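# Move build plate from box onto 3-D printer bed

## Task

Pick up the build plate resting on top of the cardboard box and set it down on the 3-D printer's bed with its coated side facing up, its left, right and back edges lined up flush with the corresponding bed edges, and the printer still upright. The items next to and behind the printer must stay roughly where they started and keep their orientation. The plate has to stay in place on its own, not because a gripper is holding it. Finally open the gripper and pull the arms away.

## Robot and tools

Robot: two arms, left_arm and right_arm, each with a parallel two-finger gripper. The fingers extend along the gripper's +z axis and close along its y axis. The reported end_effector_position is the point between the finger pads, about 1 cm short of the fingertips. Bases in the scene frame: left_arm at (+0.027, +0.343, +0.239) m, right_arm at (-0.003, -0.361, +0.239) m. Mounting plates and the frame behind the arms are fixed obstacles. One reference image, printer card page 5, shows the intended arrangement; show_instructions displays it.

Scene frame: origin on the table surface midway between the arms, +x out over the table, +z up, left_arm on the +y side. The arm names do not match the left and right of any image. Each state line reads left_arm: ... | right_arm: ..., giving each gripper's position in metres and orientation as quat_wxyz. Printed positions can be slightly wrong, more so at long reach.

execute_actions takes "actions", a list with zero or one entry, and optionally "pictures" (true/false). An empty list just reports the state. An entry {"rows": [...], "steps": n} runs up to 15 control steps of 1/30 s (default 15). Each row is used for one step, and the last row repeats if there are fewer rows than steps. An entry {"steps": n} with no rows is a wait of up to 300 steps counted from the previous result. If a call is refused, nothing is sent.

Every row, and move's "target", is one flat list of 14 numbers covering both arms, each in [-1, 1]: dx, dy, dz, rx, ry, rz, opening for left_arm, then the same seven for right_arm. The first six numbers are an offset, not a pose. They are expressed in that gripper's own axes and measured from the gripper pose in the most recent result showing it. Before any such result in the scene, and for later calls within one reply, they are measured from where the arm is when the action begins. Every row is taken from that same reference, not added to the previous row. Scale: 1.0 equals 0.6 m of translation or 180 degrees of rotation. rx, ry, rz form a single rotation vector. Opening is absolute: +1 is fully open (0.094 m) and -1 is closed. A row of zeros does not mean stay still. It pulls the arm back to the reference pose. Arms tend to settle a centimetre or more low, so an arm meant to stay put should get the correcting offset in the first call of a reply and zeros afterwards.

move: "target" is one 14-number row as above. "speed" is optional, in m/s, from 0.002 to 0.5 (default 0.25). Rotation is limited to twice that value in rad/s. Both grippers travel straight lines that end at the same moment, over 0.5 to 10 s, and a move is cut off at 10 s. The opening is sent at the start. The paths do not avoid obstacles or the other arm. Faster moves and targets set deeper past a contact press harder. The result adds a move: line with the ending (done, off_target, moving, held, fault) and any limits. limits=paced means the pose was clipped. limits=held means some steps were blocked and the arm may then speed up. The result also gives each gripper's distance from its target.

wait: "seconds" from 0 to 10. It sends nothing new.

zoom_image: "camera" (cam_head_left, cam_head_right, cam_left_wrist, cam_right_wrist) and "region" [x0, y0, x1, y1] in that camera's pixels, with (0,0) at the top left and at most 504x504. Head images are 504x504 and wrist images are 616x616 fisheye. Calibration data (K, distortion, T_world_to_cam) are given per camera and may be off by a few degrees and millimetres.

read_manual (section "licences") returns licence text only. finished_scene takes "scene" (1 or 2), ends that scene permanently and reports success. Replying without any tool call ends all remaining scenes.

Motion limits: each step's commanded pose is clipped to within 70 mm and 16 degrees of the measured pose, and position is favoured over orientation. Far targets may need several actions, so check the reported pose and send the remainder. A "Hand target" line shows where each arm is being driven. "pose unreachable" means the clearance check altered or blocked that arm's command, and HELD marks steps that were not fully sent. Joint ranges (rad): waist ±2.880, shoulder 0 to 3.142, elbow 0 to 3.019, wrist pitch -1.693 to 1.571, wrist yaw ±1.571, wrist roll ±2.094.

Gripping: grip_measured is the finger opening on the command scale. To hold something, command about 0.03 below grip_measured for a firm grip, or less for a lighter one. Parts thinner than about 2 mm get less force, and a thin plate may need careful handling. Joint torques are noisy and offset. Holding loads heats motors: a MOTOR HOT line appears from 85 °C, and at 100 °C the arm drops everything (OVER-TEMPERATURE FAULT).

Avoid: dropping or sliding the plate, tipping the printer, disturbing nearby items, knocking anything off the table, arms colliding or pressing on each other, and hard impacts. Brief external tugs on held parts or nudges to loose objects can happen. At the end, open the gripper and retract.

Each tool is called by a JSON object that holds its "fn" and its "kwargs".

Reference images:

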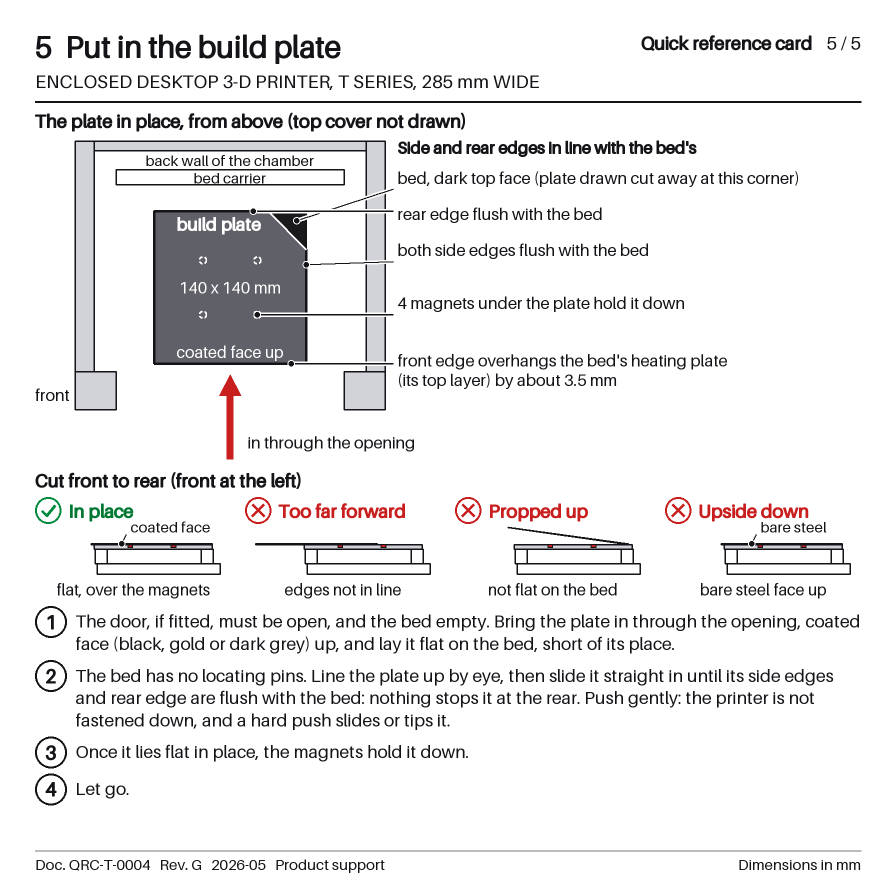

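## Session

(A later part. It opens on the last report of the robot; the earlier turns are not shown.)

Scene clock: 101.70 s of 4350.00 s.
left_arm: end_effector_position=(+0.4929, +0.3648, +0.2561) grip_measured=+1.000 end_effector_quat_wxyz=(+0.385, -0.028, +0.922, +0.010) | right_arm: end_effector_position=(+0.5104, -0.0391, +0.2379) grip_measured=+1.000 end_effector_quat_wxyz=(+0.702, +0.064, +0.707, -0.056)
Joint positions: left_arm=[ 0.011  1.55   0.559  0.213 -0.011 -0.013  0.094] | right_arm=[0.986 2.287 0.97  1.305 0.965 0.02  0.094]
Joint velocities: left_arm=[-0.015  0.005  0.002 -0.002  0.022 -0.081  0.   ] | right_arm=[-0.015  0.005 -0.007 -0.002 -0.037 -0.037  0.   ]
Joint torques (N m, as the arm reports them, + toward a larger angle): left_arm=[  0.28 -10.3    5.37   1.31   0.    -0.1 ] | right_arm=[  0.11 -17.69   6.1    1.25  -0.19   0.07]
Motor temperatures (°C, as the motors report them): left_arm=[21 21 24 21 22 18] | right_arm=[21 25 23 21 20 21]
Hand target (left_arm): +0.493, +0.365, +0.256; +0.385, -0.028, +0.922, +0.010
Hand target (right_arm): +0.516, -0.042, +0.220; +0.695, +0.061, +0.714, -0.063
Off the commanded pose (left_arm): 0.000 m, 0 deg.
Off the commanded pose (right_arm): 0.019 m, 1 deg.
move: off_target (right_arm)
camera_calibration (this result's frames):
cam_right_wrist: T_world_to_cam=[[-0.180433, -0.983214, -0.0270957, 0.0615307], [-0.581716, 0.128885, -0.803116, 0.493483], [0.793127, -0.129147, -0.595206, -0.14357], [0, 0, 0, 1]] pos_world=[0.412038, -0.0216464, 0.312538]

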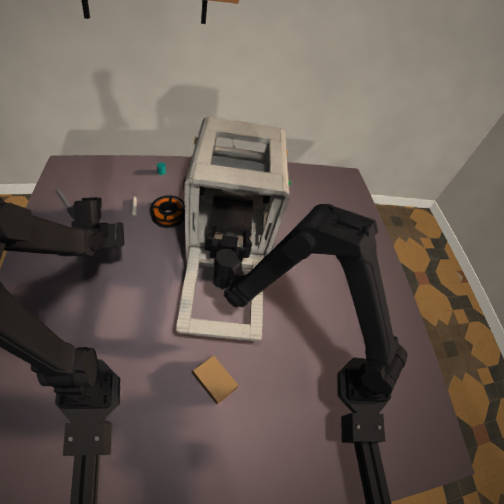

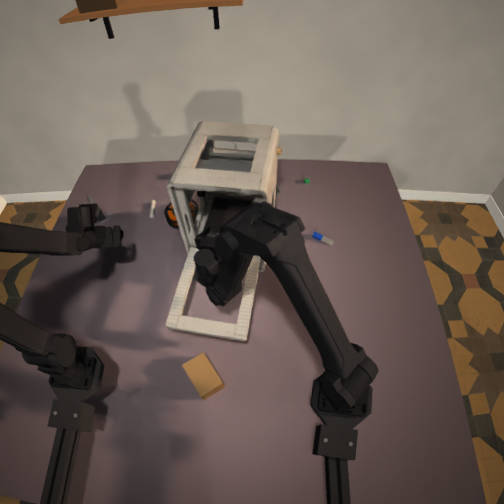

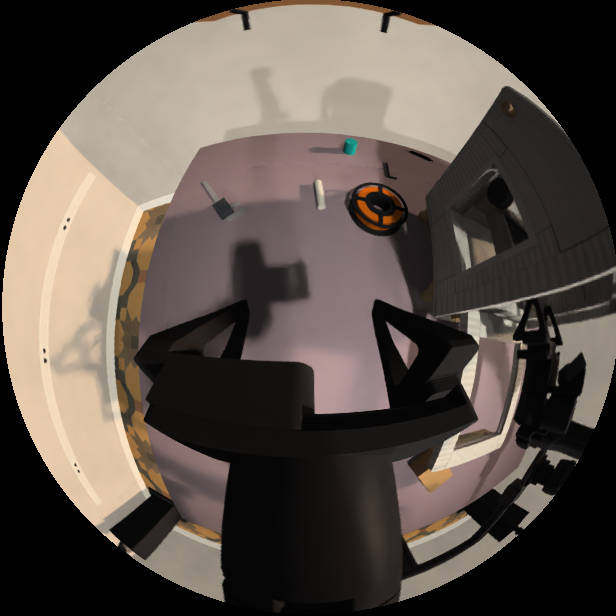

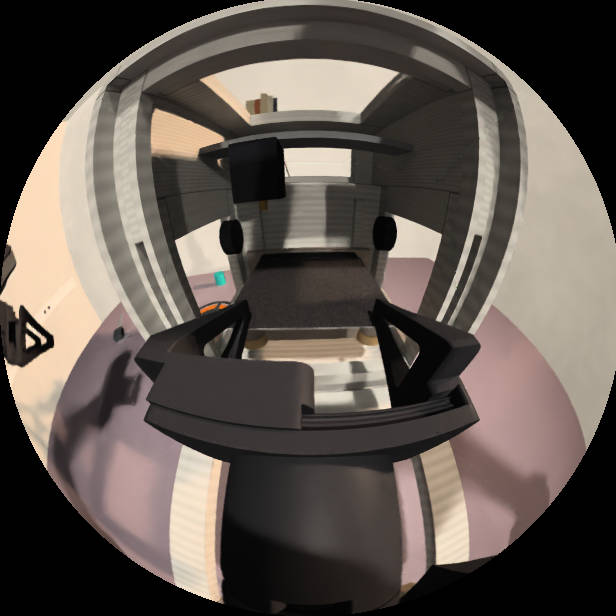

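Rode high. Back off and lower.

{"fn": "move", "kwargs": {"target": [0,0,0,0,0,0,1,0,0,-0.04,0,0,0,1], "speed": 0.03}}

{"fn": "move", "kwargs": {"target": [0,0,0,0,0,0,1,0.035,0,0,0,0,0,1], "speed": 0.03}}

Scene clock: 104.13 s of 4350.00 s.
left_arm: end_effector_position=(+0.4929, +0.3648, +0.2561) grip_measured=+1.000 end_effector_quat_wxyz=(+0.385, -0.028, +0.922, +0.010) | right_arm: end_effector_position=(+0.4895, -0.0366, +0.2316) grip_measured=+1.000 end_effector_quat_wxyz=(+0.697, +0.059, +0.712, -0.062)
Joint positions: left_arm=[ 0.011  1.55   0.559  0.213 -0.011 -0.013  0.094] | right_arm=[1.021 2.287 0.937 1.317 1.002 0.02  0.094]
Joint velocities: left_arm=[-0.015 -0.015  0.002  0.002 -0.095 -0.007  0.   ] | right_arm=[-0.005 -0.005  0.012 -0.002  0.066  0.037  0.   ]
Joint torques (N m, as the arm reports them, + toward a larger angle): left_arm=[ 0.39 -9.36  5.84  1.62  0.   -0.07] | right_arm=[  1.36 -22.71   3.42   2.4    0.33   0.03]
Motor temperatures (°C, as the motors report them): left_arm=[21 21 24 21 22 18] | right_arm=[21 25 23 21 20 21]
Hand target (left_arm): +0.493, +0.365, +0.256; +0.385, -0.028, +0.922, +0.010
Hand target (right_arm): +0.487, -0.035, +0.238; +0.702, +0.064, +0.707, -0.056
Off the commanded pose (left_arm): 0.000 m, 0 deg.
Off the commanded pose (right_arm): 0.007 m, 1 deg.
move: done
camera_calibration (this result's frames):
cam_right_wrist: T_world_to_cam=[[-0.182501, -0.983161, -0.00935291, 0.0569489], [-0.592323, 0.117534, -0.797081, 0.479377], [0.784759, -0.139928, -0.603799, -0.124741], [0, 0, 0, 1]] pos_world=[0.392231, -0.0178078, 0.307316]

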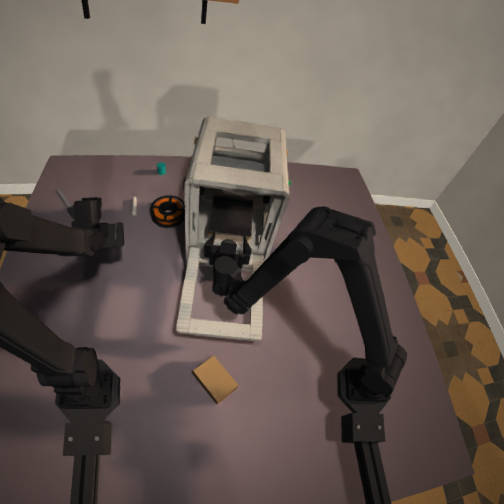

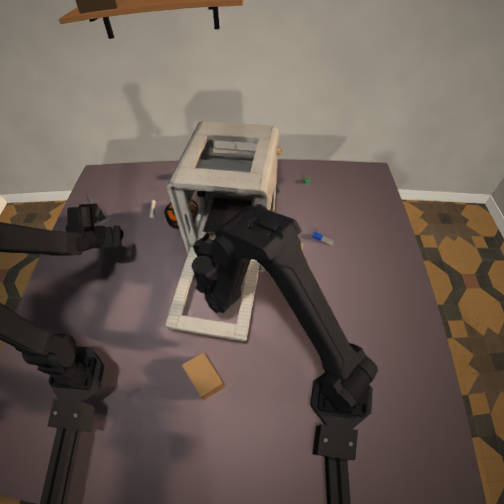

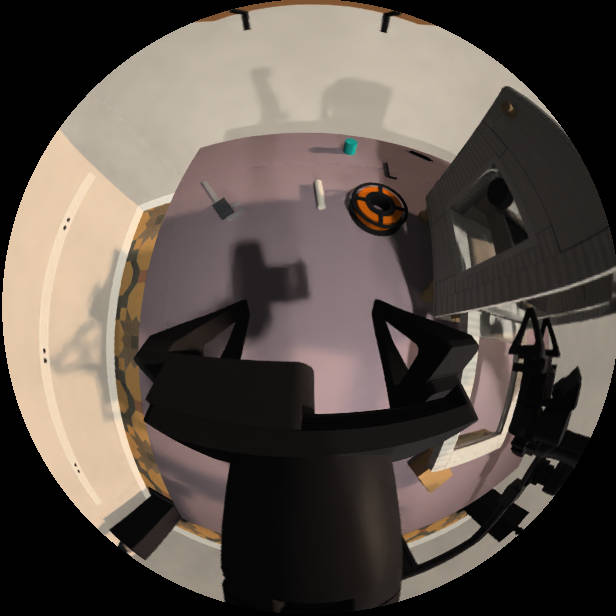

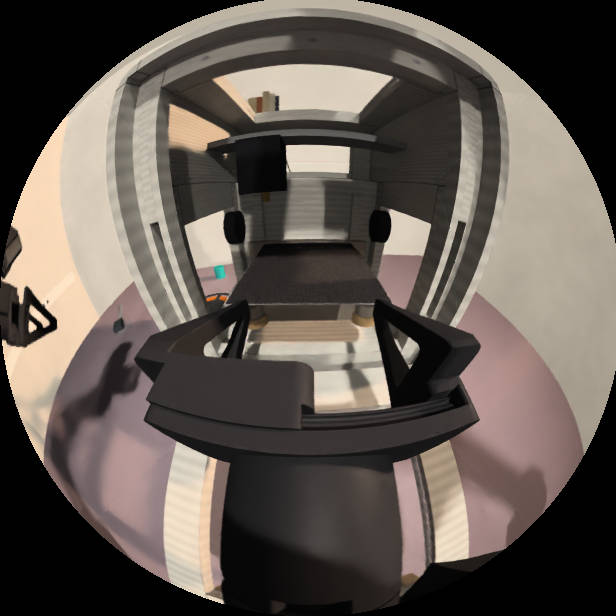

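Scene clock: 105.17 s of 4350.00 s.
left_arm: end_effector_position=(+0.4929, +0.3648, +0.2561) grip_measured=+1.000 end_effector_quat_wxyz=(+0.385, -0.028, +0.922, +0.010) | right_arm: end_effector_position=(+0.4867, -0.0397, +0.2186) grip_measured=+1.000 end_effector_quat_wxyz=(+0.695, +0.056, +0.714, -0.065)
Joint positions: left_arm=[ 0.011  1.55   0.559  0.213 -0.011 -0.013  0.094] | right_arm=[1.021 2.317 0.937 1.337 1.002 0.02  0.094]
Joint velocities: left_arm=[-0.024  0.015  0.002 -0.007 -0.066 -0.007  0.   ] | right_arm=[-0.005 -0.024  0.007  0.012  0.022  0.037  0.   ]
Joint torques (N m, as the arm reports them, + toward a larger angle): left_arm=[  0.32 -10.16   5.77   1.02   0.02  -0.07] | right_arm=[  0.94 -18.49   5.42   2.31   0.15  -0.02]
Motor temperatures (°C, as the motors report them): left_arm=[21 21 24 21 22 18] | right_arm=[21 25 23 21 20 21]
Hand target (left_arm): +0.493, +0.365, +0.256; +0.385, -0.028, +0.922, +0.010
Hand target (right_arm): +0.489, -0.037, +0.211; +0.697, +0.059, +0.712, -0.062
Off the commanded pose (left_arm): 0.000 m, 0 deg.
Off the commanded pose (right_arm): 0.009 m, 1 deg.
move: done
camera_calibration (this result's frames):
cam_right_wrist: T_world_to_cam=[[-0.182513, -0.983203, -0.00092903, 0.0514767], [-0.597644, 0.111691, -0.793944, 0.469373], [0.780712, -0.14435, -0.60799, -0.128092], [0, 0, 0, 1]] pos_world=[0.389916, -0.0203028, 0.294825]

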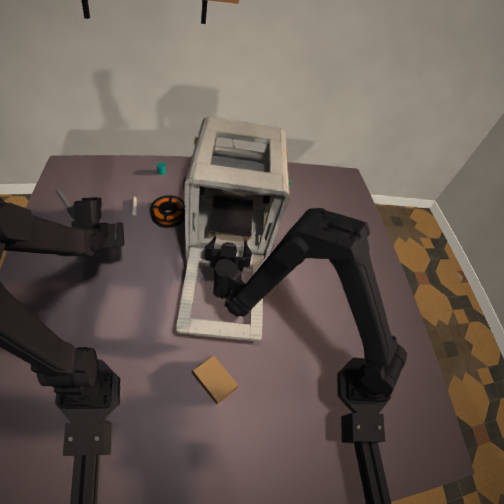

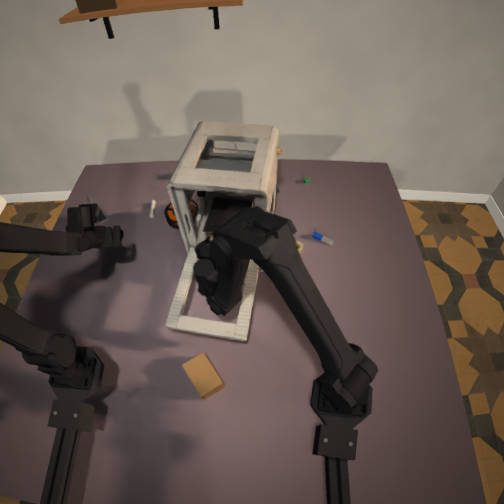

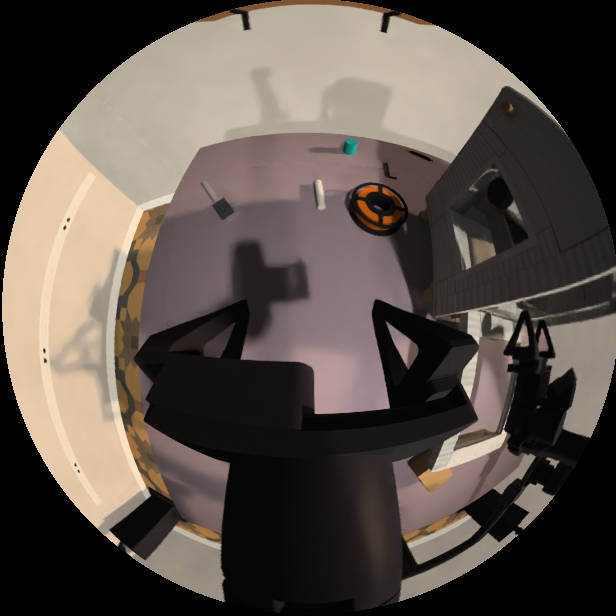

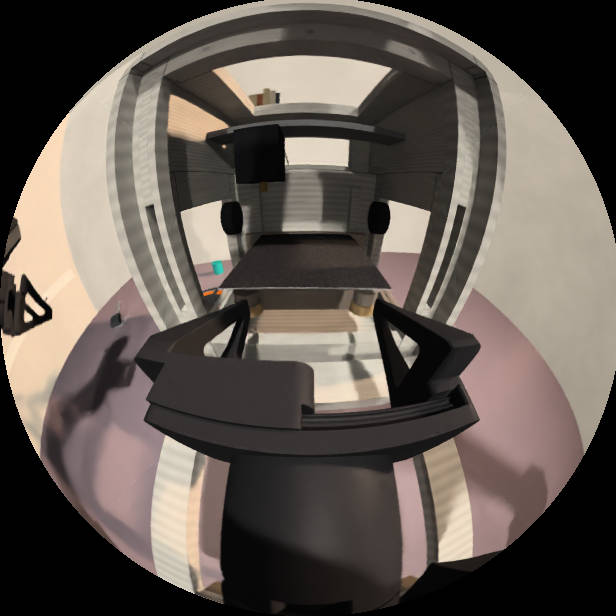

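Rises ~0.24/fwd; good start height.

{"fn": "move", "kwargs": {"target": [0,0,0,0,0,0,1,0.012,0,0.068,0,0,0,1], "speed": 0.02}}

{"fn": "zoom_image", "kwargs": {"camera": "cam_right_wrist", "region": [210, 210, 410, 330]}}

{"fn": "zoom_image", "kwargs": {"camera": "cam_head_left", "region": [190, 180, 280, 270]}}

Scene clock: 109.20 s of 4350.00 s.
left_arm: end_effector_position=(+0.4929, +0.3648, +0.2561) grip_measured=+1.000 end_effector_quat_wxyz=(+0.385, -0.028, +0.922, +0.010) | right_arm: end_effector_position=(+0.5194, -0.0454, +0.2242) grip_measured=+1.000 end_effector_quat_wxyz=(+0.699, +0.060, +0.710, -0.056)
Joint positions: left_arm=[ 0.011  1.55   0.559  0.213 -0.011 -0.013  0.094] | right_arm=[0.963 2.32  0.985 1.313 0.938 0.02  0.094]
Joint velocities: left_arm=[ 0.005 -0.015 -0.012  0.007 -0.037  0.007  0.   ] | right_arm=[-0.005 -0.005 -0.017  0.007  0.007  0.022  0.   ]
Joint torques (N m, as the arm reports them, + toward a larger angle): left_arm=[-0.48 -9.34  5.74  1.31  0.04 -0.06] | right_arm=[ -0.35 -18.41   6.05   1.33  -0.06  -0.01]
Motor temperatures (°C, as the motors report them): left_arm=[21 21 24 21 22 18] | right_arm=[21 25 23 21 20 21]
Hand target (left_arm): +0.493, +0.365, +0.256; +0.385, -0.028, +0.922, +0.010
Hand target (right_arm): +0.526, -0.047, +0.210; +0.695, +0.056, +0.714, -0.065
Off the commanded pose (left_arm): 0.000 m, 0 deg.
Off the commanded pose (right_arm): 0.016 m, 1 deg.
move: off_target (right_arm)
camera_calibration (this result's frames):
cam_right_wrist: T_world_to_cam=[[-0.175706, -0.984255, -0.0192366, 0.0523741], [-0.588227, 0.120637, -0.799647, 0.490741], [0.789377, -0.129188, -0.600162, -0.156556], [0, 0, 0, 1]] pos_world=[0.421451, -0.0278772, 0.299468]

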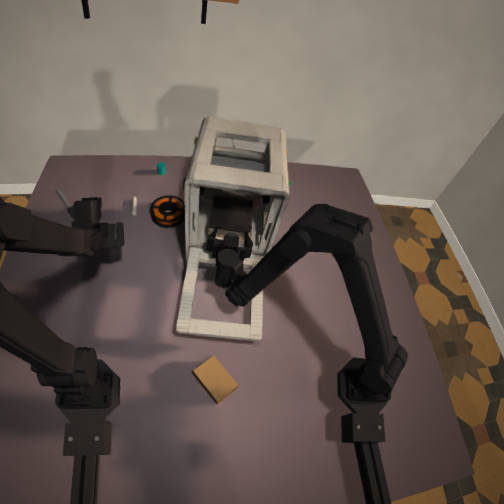

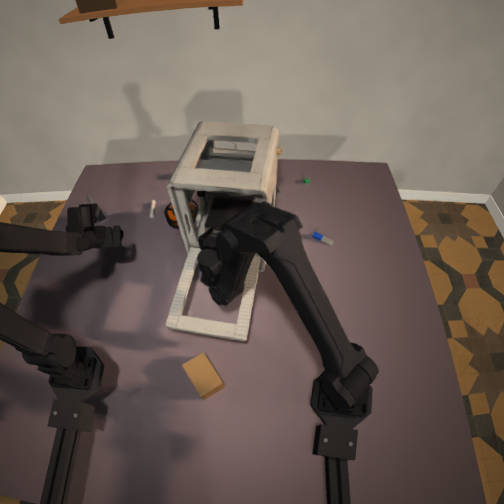

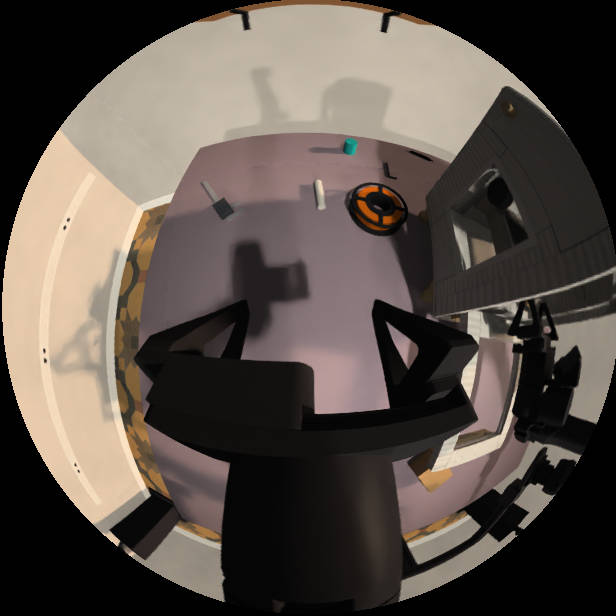

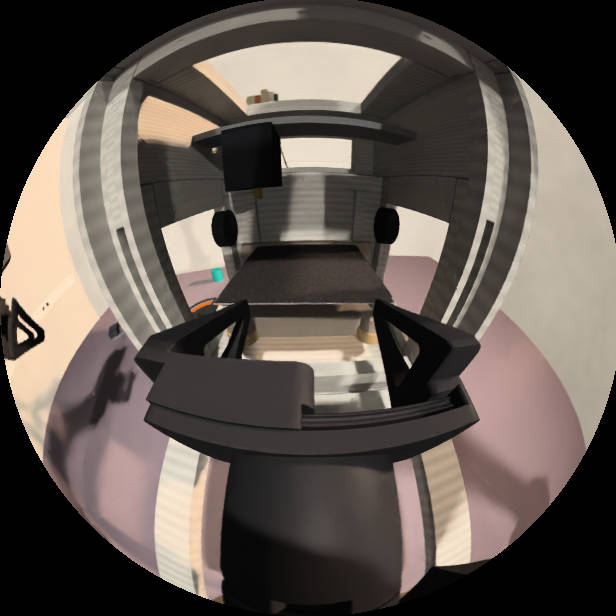

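Region (210, 210, 410, 330) of cam_right_wrist's 616x616 image, scaled by 2.520, with more detail than that image has; it fills the top 302 rows of this view, and the rest is white.

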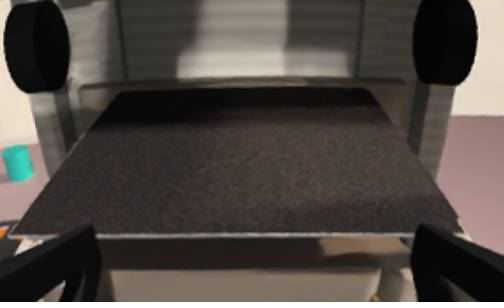

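Region (190, 180, 280, 270) of cam_head_left's 504x504 image, scaled by 5.600, with more detail than that image has.

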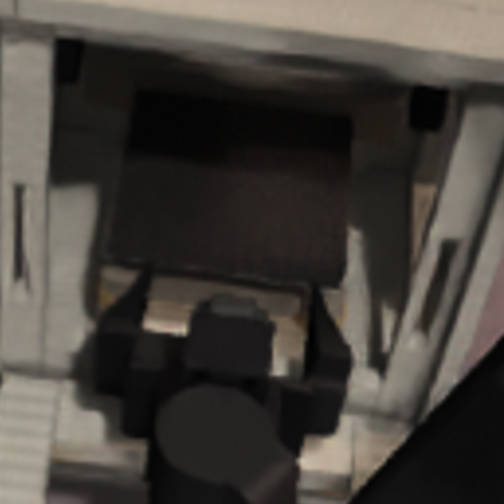

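{"fn": "move", "kwargs": {"target": [0,0,0,0,0,0,1,0.02,0,0.016,0,0,0,1], "speed": 0.02}}

{"fn": "move", "kwargs": {"target": [0,0,0,0,0,0,1,0,0,-0.04,0,0,0,1], "speed": 0.04}}

{"fn": "move", "kwargs": {"target": [0,0,0,0,0,0,1,-0.08,0,0.04,0,0,0,1], "speed": 0.04}}

{"fn": "zoom_image", "kwargs": {"camera": "cam_right_wrist", "region": [220, 230, 400, 370]}}

Scene clock: 114.17 s of 4350.00 s.
left_arm: end_effector_position=(+0.4929, +0.3648, +0.2561) grip_measured=+1.000 end_effector_quat_wxyz=(+0.385, -0.028, +0.922, +0.010) | right_arm: end_effector_position=(+0.5231, -0.0465, +0.2237) grip_measured=+1.000 end_effector_quat_wxyz=(+0.700, +0.059, +0.710, -0.055)
Joint positions: left_arm=[ 0.011  1.55   0.559  0.213 -0.011 -0.013  0.094] | right_arm=[0.956 2.323 0.99  1.313 0.926 0.02  0.094]
Joint velocities: left_arm=[ 0.005 -0.015 -0.012 -0.032  0.066  0.007  0.   ] | right_arm=[-0.005 -0.015 -0.007  0.002 -0.022  0.007  0.   ]
Joint torques (N m, as the arm reports them, + toward a larger angle): left_arm=[-0.29 -9.27  5.55  1.12  0.02 -0.05] | right_arm=[  0.32 -18.36   5.94   2.05  -0.14   0.04]
Motor temperatures (°C, as the motors report them): left_arm=[21 21 24 21 22 18] | right_arm=[21 25 23 21 20 21]
Hand target (left_arm): +0.493, +0.365, +0.256; +0.385, -0.028, +0.922, +0.010
Hand target (right_arm): +0.528, -0.047, +0.212; +0.699, +0.060, +0.710, -0.056
Off the commanded pose (left_arm): 0.000 m, 0 deg.
Off the commanded pose (right_arm): 0.013 m, 0 deg.
After step 90, 0.77 s passed at rest.
move: off_target (right_arm)
camera_calibration (this result's frames):
cam_right_wrist: T_world_to_cam=[[-0.172309, -0.984821, -0.0209264, 0.0504754], [-0.58767, 0.119824, -0.800178, 0.492483], [0.79054, -0.12558, -0.599397, -0.160544], [0, 0, 0, 1]] pos_world=[0.425032, -0.0294634, 0.298901]

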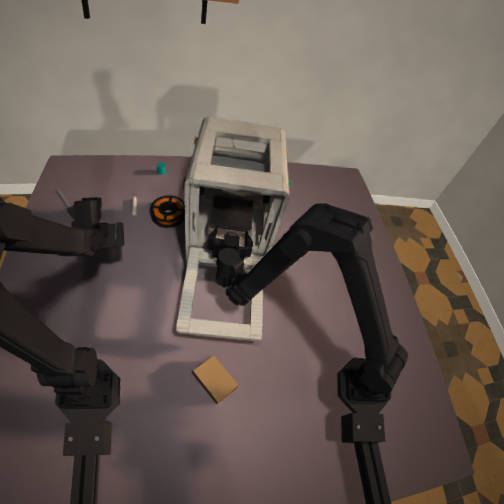

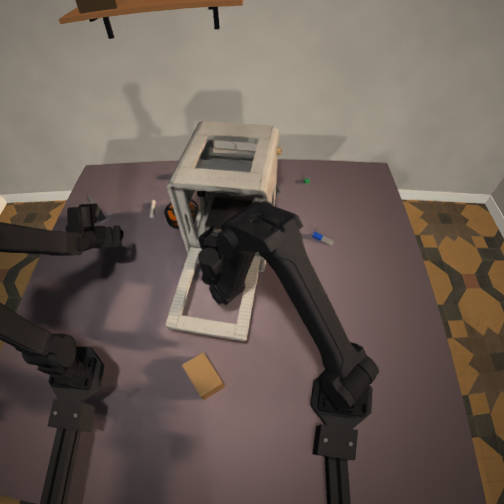

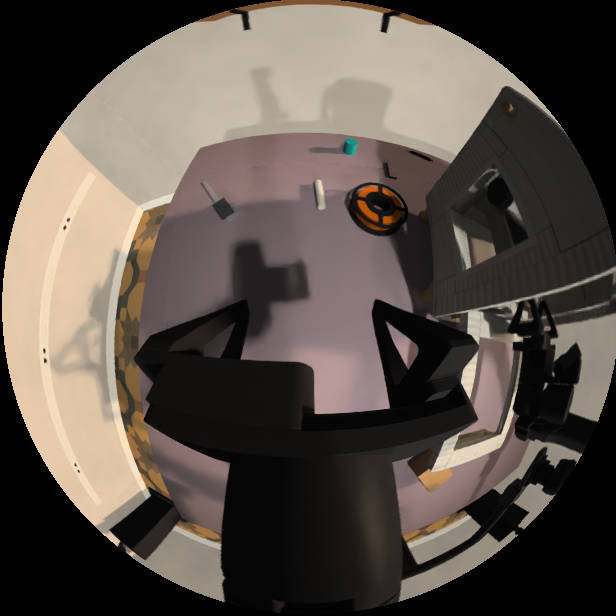

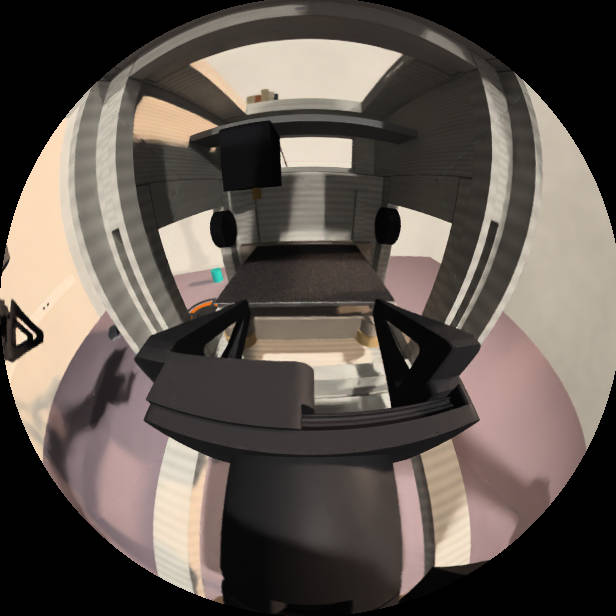

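Scene clock: 115.07 s of 4350.00 s.
left_arm: end_effector_position=(+0.4929, +0.3648, +0.2561) grip_measured=+1.000 end_effector_quat_wxyz=(+0.385, -0.028, +0.922, +0.010) | right_arm: end_effector_position=(+0.5013, -0.0437, +0.2171) grip_measured=+1.000 end_effector_quat_wxyz=(+0.695, +0.053, +0.714, -0.061)
Joint positions: left_arm=[ 0.011  1.55   0.559  0.213 -0.011 -0.013  0.094] | right_arm=[0.991 2.323 0.954 1.327 0.962 0.02  0.094]
Joint velocities: left_arm=[-0.005 -0.005 -0.012  0.002  0.037  0.051  0.   ] | right_arm=[-0.015 -0.005  0.002  0.017  0.007 -0.007  0.   ]
Joint torques (N m, as the arm reports them, + toward a larger angle): left_arm=[ 0.94 -9.32  6.01  1.11  0.01 -0.05] | right_arm=[  0.96 -22.3    3.15   2.17   0.3    0.  ]
Motor temperatures (°C, as the motors report them): left_arm=[21 21 24 21 22 18] | right_arm=[21 25 23 21 20 21]
Hand target (left_arm): +0.493, +0.365, +0.256; +0.385, -0.028, +0.922, +0.010
Hand target (right_arm): +0.500, -0.043, +0.224; +0.700, +0.059, +0.710, -0.055
Off the commanded pose (left_arm): 0.000 m, 0 deg.
Off the commanded pose (right_arm): 0.007 m, 1 deg.
move: done
camera_calibration (this result's frames):
cam_right_wrist: T_world_to_cam=[[-0.172416, -0.985022, -0.00220889, 0.0452833], [-0.599542, 0.106721, -0.793196, 0.477907], [0.781551, -0.135435, -0.608962, -0.140827], [0, 0, 0, 1]] pos_world=[0.404396, -0.0254705, 0.293416]

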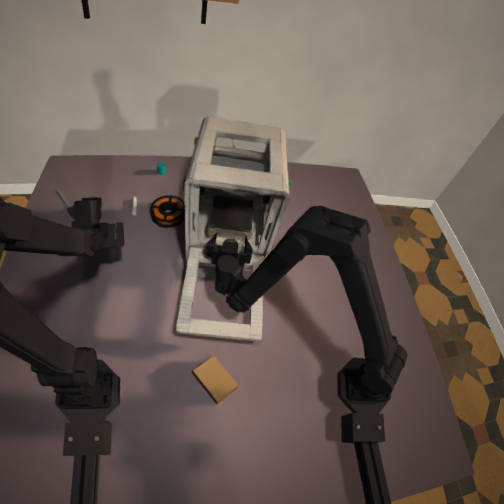

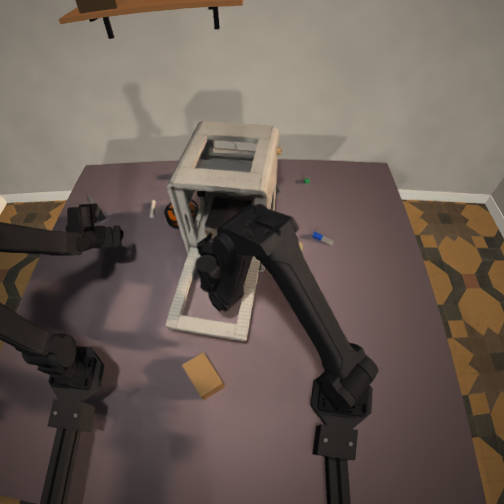

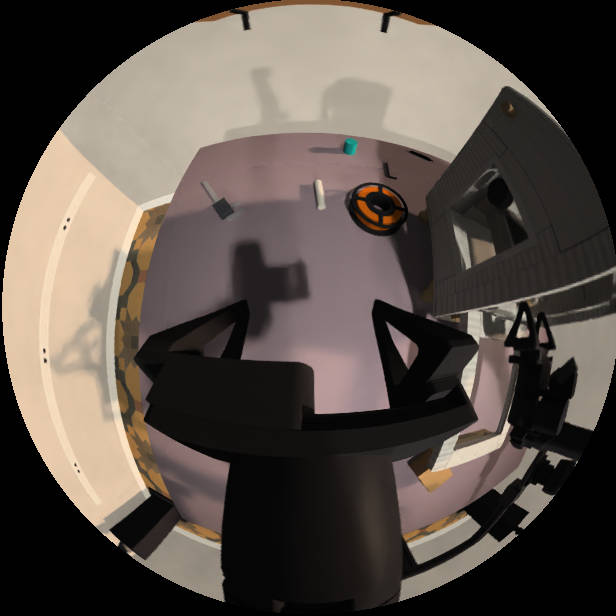

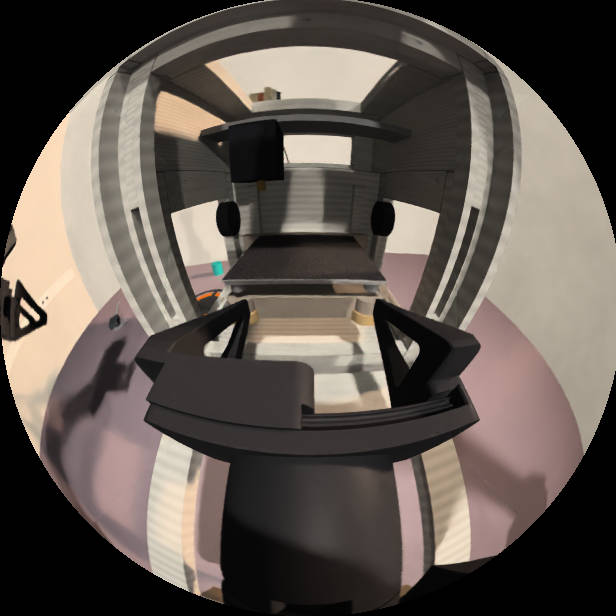

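Scene clock: 116.73 s of 4350.00 s.
left_arm: end_effector_position=(+0.4929, +0.3648, +0.2561) grip_measured=+1.000 end_effector_quat_wxyz=(+0.385, -0.028, +0.922, +0.010) | right_arm: end_effector_position=(+0.5220, -0.0460, +0.2558) grip_measured=+1.000 end_effector_quat_wxyz=(+0.693, +0.051, +0.716, -0.061)
Joint positions: left_arm=[ 0.011  1.55   0.559  0.213 -0.011 -0.013  0.094] | right_arm=[0.958 2.221 0.954 1.219 0.926 0.02  0.094]
Joint velocities: left_arm=[-0.005 -0.005 -0.002 -0.007  0.022  0.007  0.   ] | right_arm=[-0.015  0.005  0.012  0.007  0.081 -0.022  0.   ]
Joint torques (N m, as the arm reports them, + toward a larger angle): left_arm=[ 0.67 -9.16  5.74  1.48  0.   -0.03] | right_arm=[ -0.04 -22.86   4.82   1.38  -0.08   0.02]
Motor temperatures (°C, as the motors report them): left_arm=[21 21 24 21 22 18] | right_arm=[21 26 23 21 20 21]
Hand target (left_arm): +0.493, +0.365, +0.256; +0.385, -0.028, +0.922, +0.010
Hand target (right_arm): +0.526, -0.047, +0.264; +0.695, +0.053, +0.715, -0.061
Off the commanded pose (left_arm): 0.000 m, 0 deg.
Off the commanded pose (right_arm): 0.010 m, 0 deg.
move: done
camera_calibration (this result's frames):
cam_right_wrist: T_world_to_cam=[[-0.170186, -0.985411, 0.00152618, 0.0445229], [-0.603891, 0.103072, -0.790374, 0.522667], [0.778686, -0.135433, -0.612622, -0.131224], [0, 0, 0, 1]] pos_world=[0.425394, -0.0277708, 0.332644]

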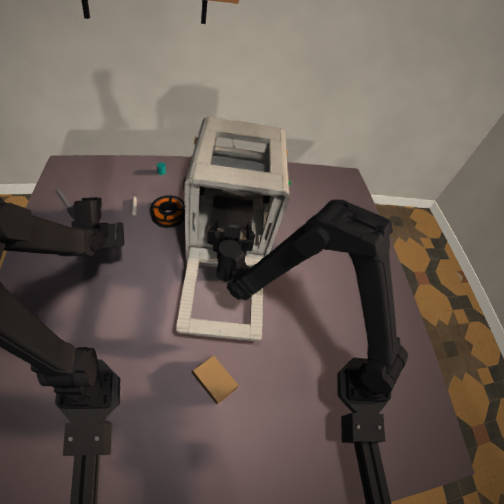

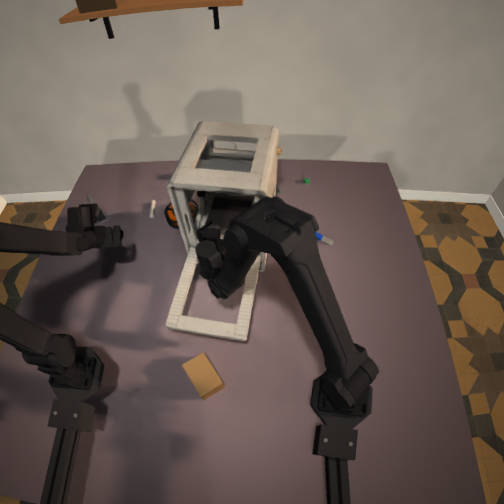

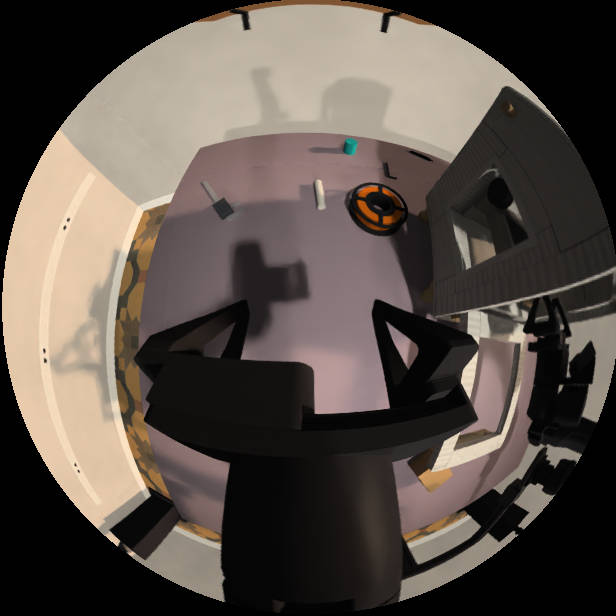

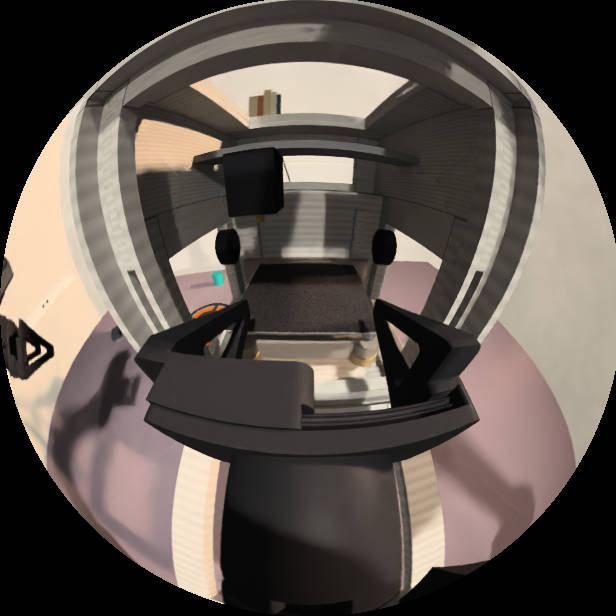

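Region (220, 230, 400, 370) of cam_right_wrist's 616x616 image, scaled by 2.800, with more detail than that image has.

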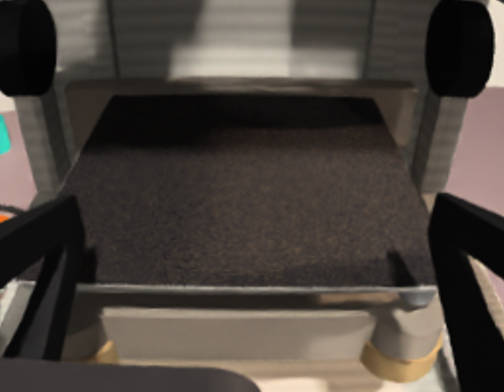

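{"fn": "move", "kwargs": {"target": [0,0,0,0,0,0,1,-0.08,-0.03,-0.25,0,0,0,1], "speed": 0.15}}

{"fn": "zoom_image", "kwargs": {"camera": "cam_head_left", "region": [190, 180, 280, 270]}}

Scene clock: 119.27 s of 4350.00 s.
left_arm: end_effector_position=(+0.4929, +0.3648, +0.2561) grip_measured=+1.000 end_effector_quat_wxyz=(+0.385, -0.028, +0.922, +0.010) | right_arm: end_effector_position=(+0.3736, -0.0356, +0.3040) grip_measured=+1.000 end_effector_quat_wxyz=(+0.692, +0.040, +0.717, -0.067)
Joint positions: left_arm=[ 0.011  1.55   0.559  0.213 -0.011 -0.013  0.094] | right_arm=[1.23  1.997 0.675 1.24  1.192 0.036 0.094]
Joint velocities: left_arm=[-0.005 -0.015 -0.002 -0.007  0.037 -0.037  0.   ] | right_arm=[-0.005 -0.005  0.007  0.002 -0.022 -0.037  0.   ]
Joint torques (N m, as the arm reports them, + toward a larger angle): left_arm=[-0.24 -9.28  5.99  1.19 -0.01  0.01] | right_arm=[  0.18 -17.8    3.53   1.81   0.4    0.02]
Motor temperatures (°C, as the motors report them): left_arm=[21 21 24 21 22 18] | right_arm=[21 26 23 21 20 21]
Hand target (left_arm): +0.493, +0.365, +0.256; +0.385, -0.028, +0.922, +0.010
Hand target (right_arm): +0.374, -0.038, +0.309; +0.695, +0.050, +0.715, -0.062
Off the commanded pose (left_arm): 0.000 m, 0 deg.
Off the commanded pose (right_arm): 0.006 m, 1 deg.
move: done
camera_calibration (this result's frames):
cam_right_wrist: T_world_to_cam=[[-0.162864, -0.986355, 0.0240461, 0.0198696], [-0.608449, 0.0812201, -0.789426, 0.470719], [0.776701, -0.1432, -0.613375, 0.0159352], [0, 0, 0, 1]] pos_world=[0.277268, -0.0163515, 0.380894]

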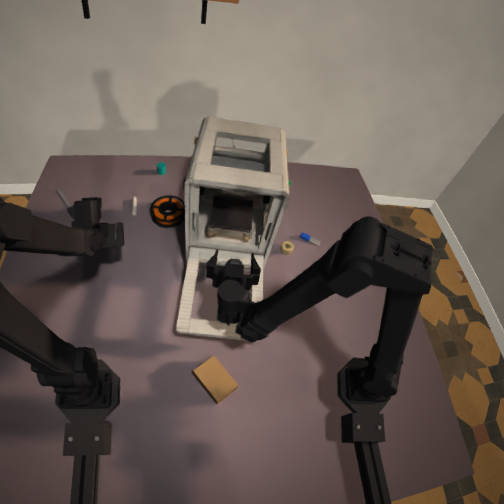

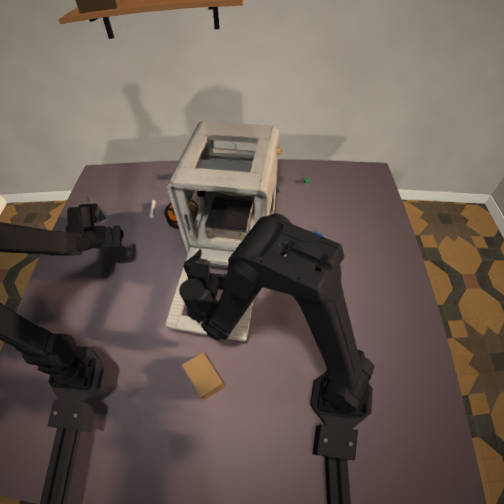

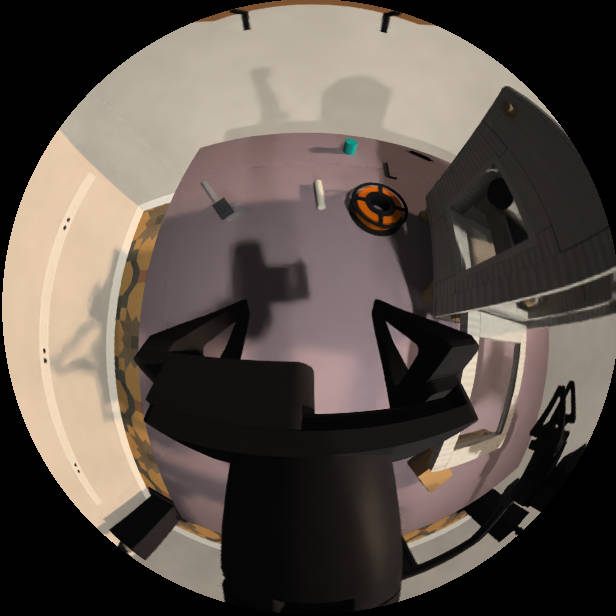

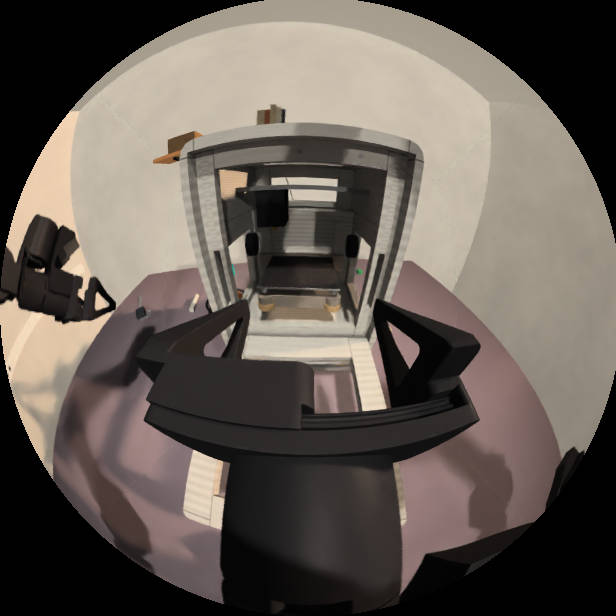

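Region (190, 180, 280, 270) of cam_head_left's 504x504 image, scaled by 5.600, with more detail than that image has.

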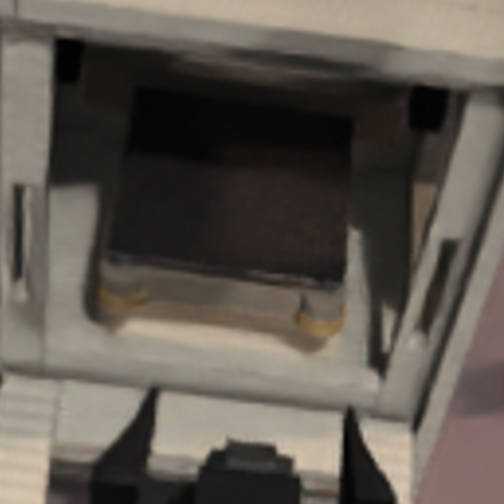

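{"fn": "finished_scene", "kwargs": {"scene": 1}}

The scene is finished: the task was done.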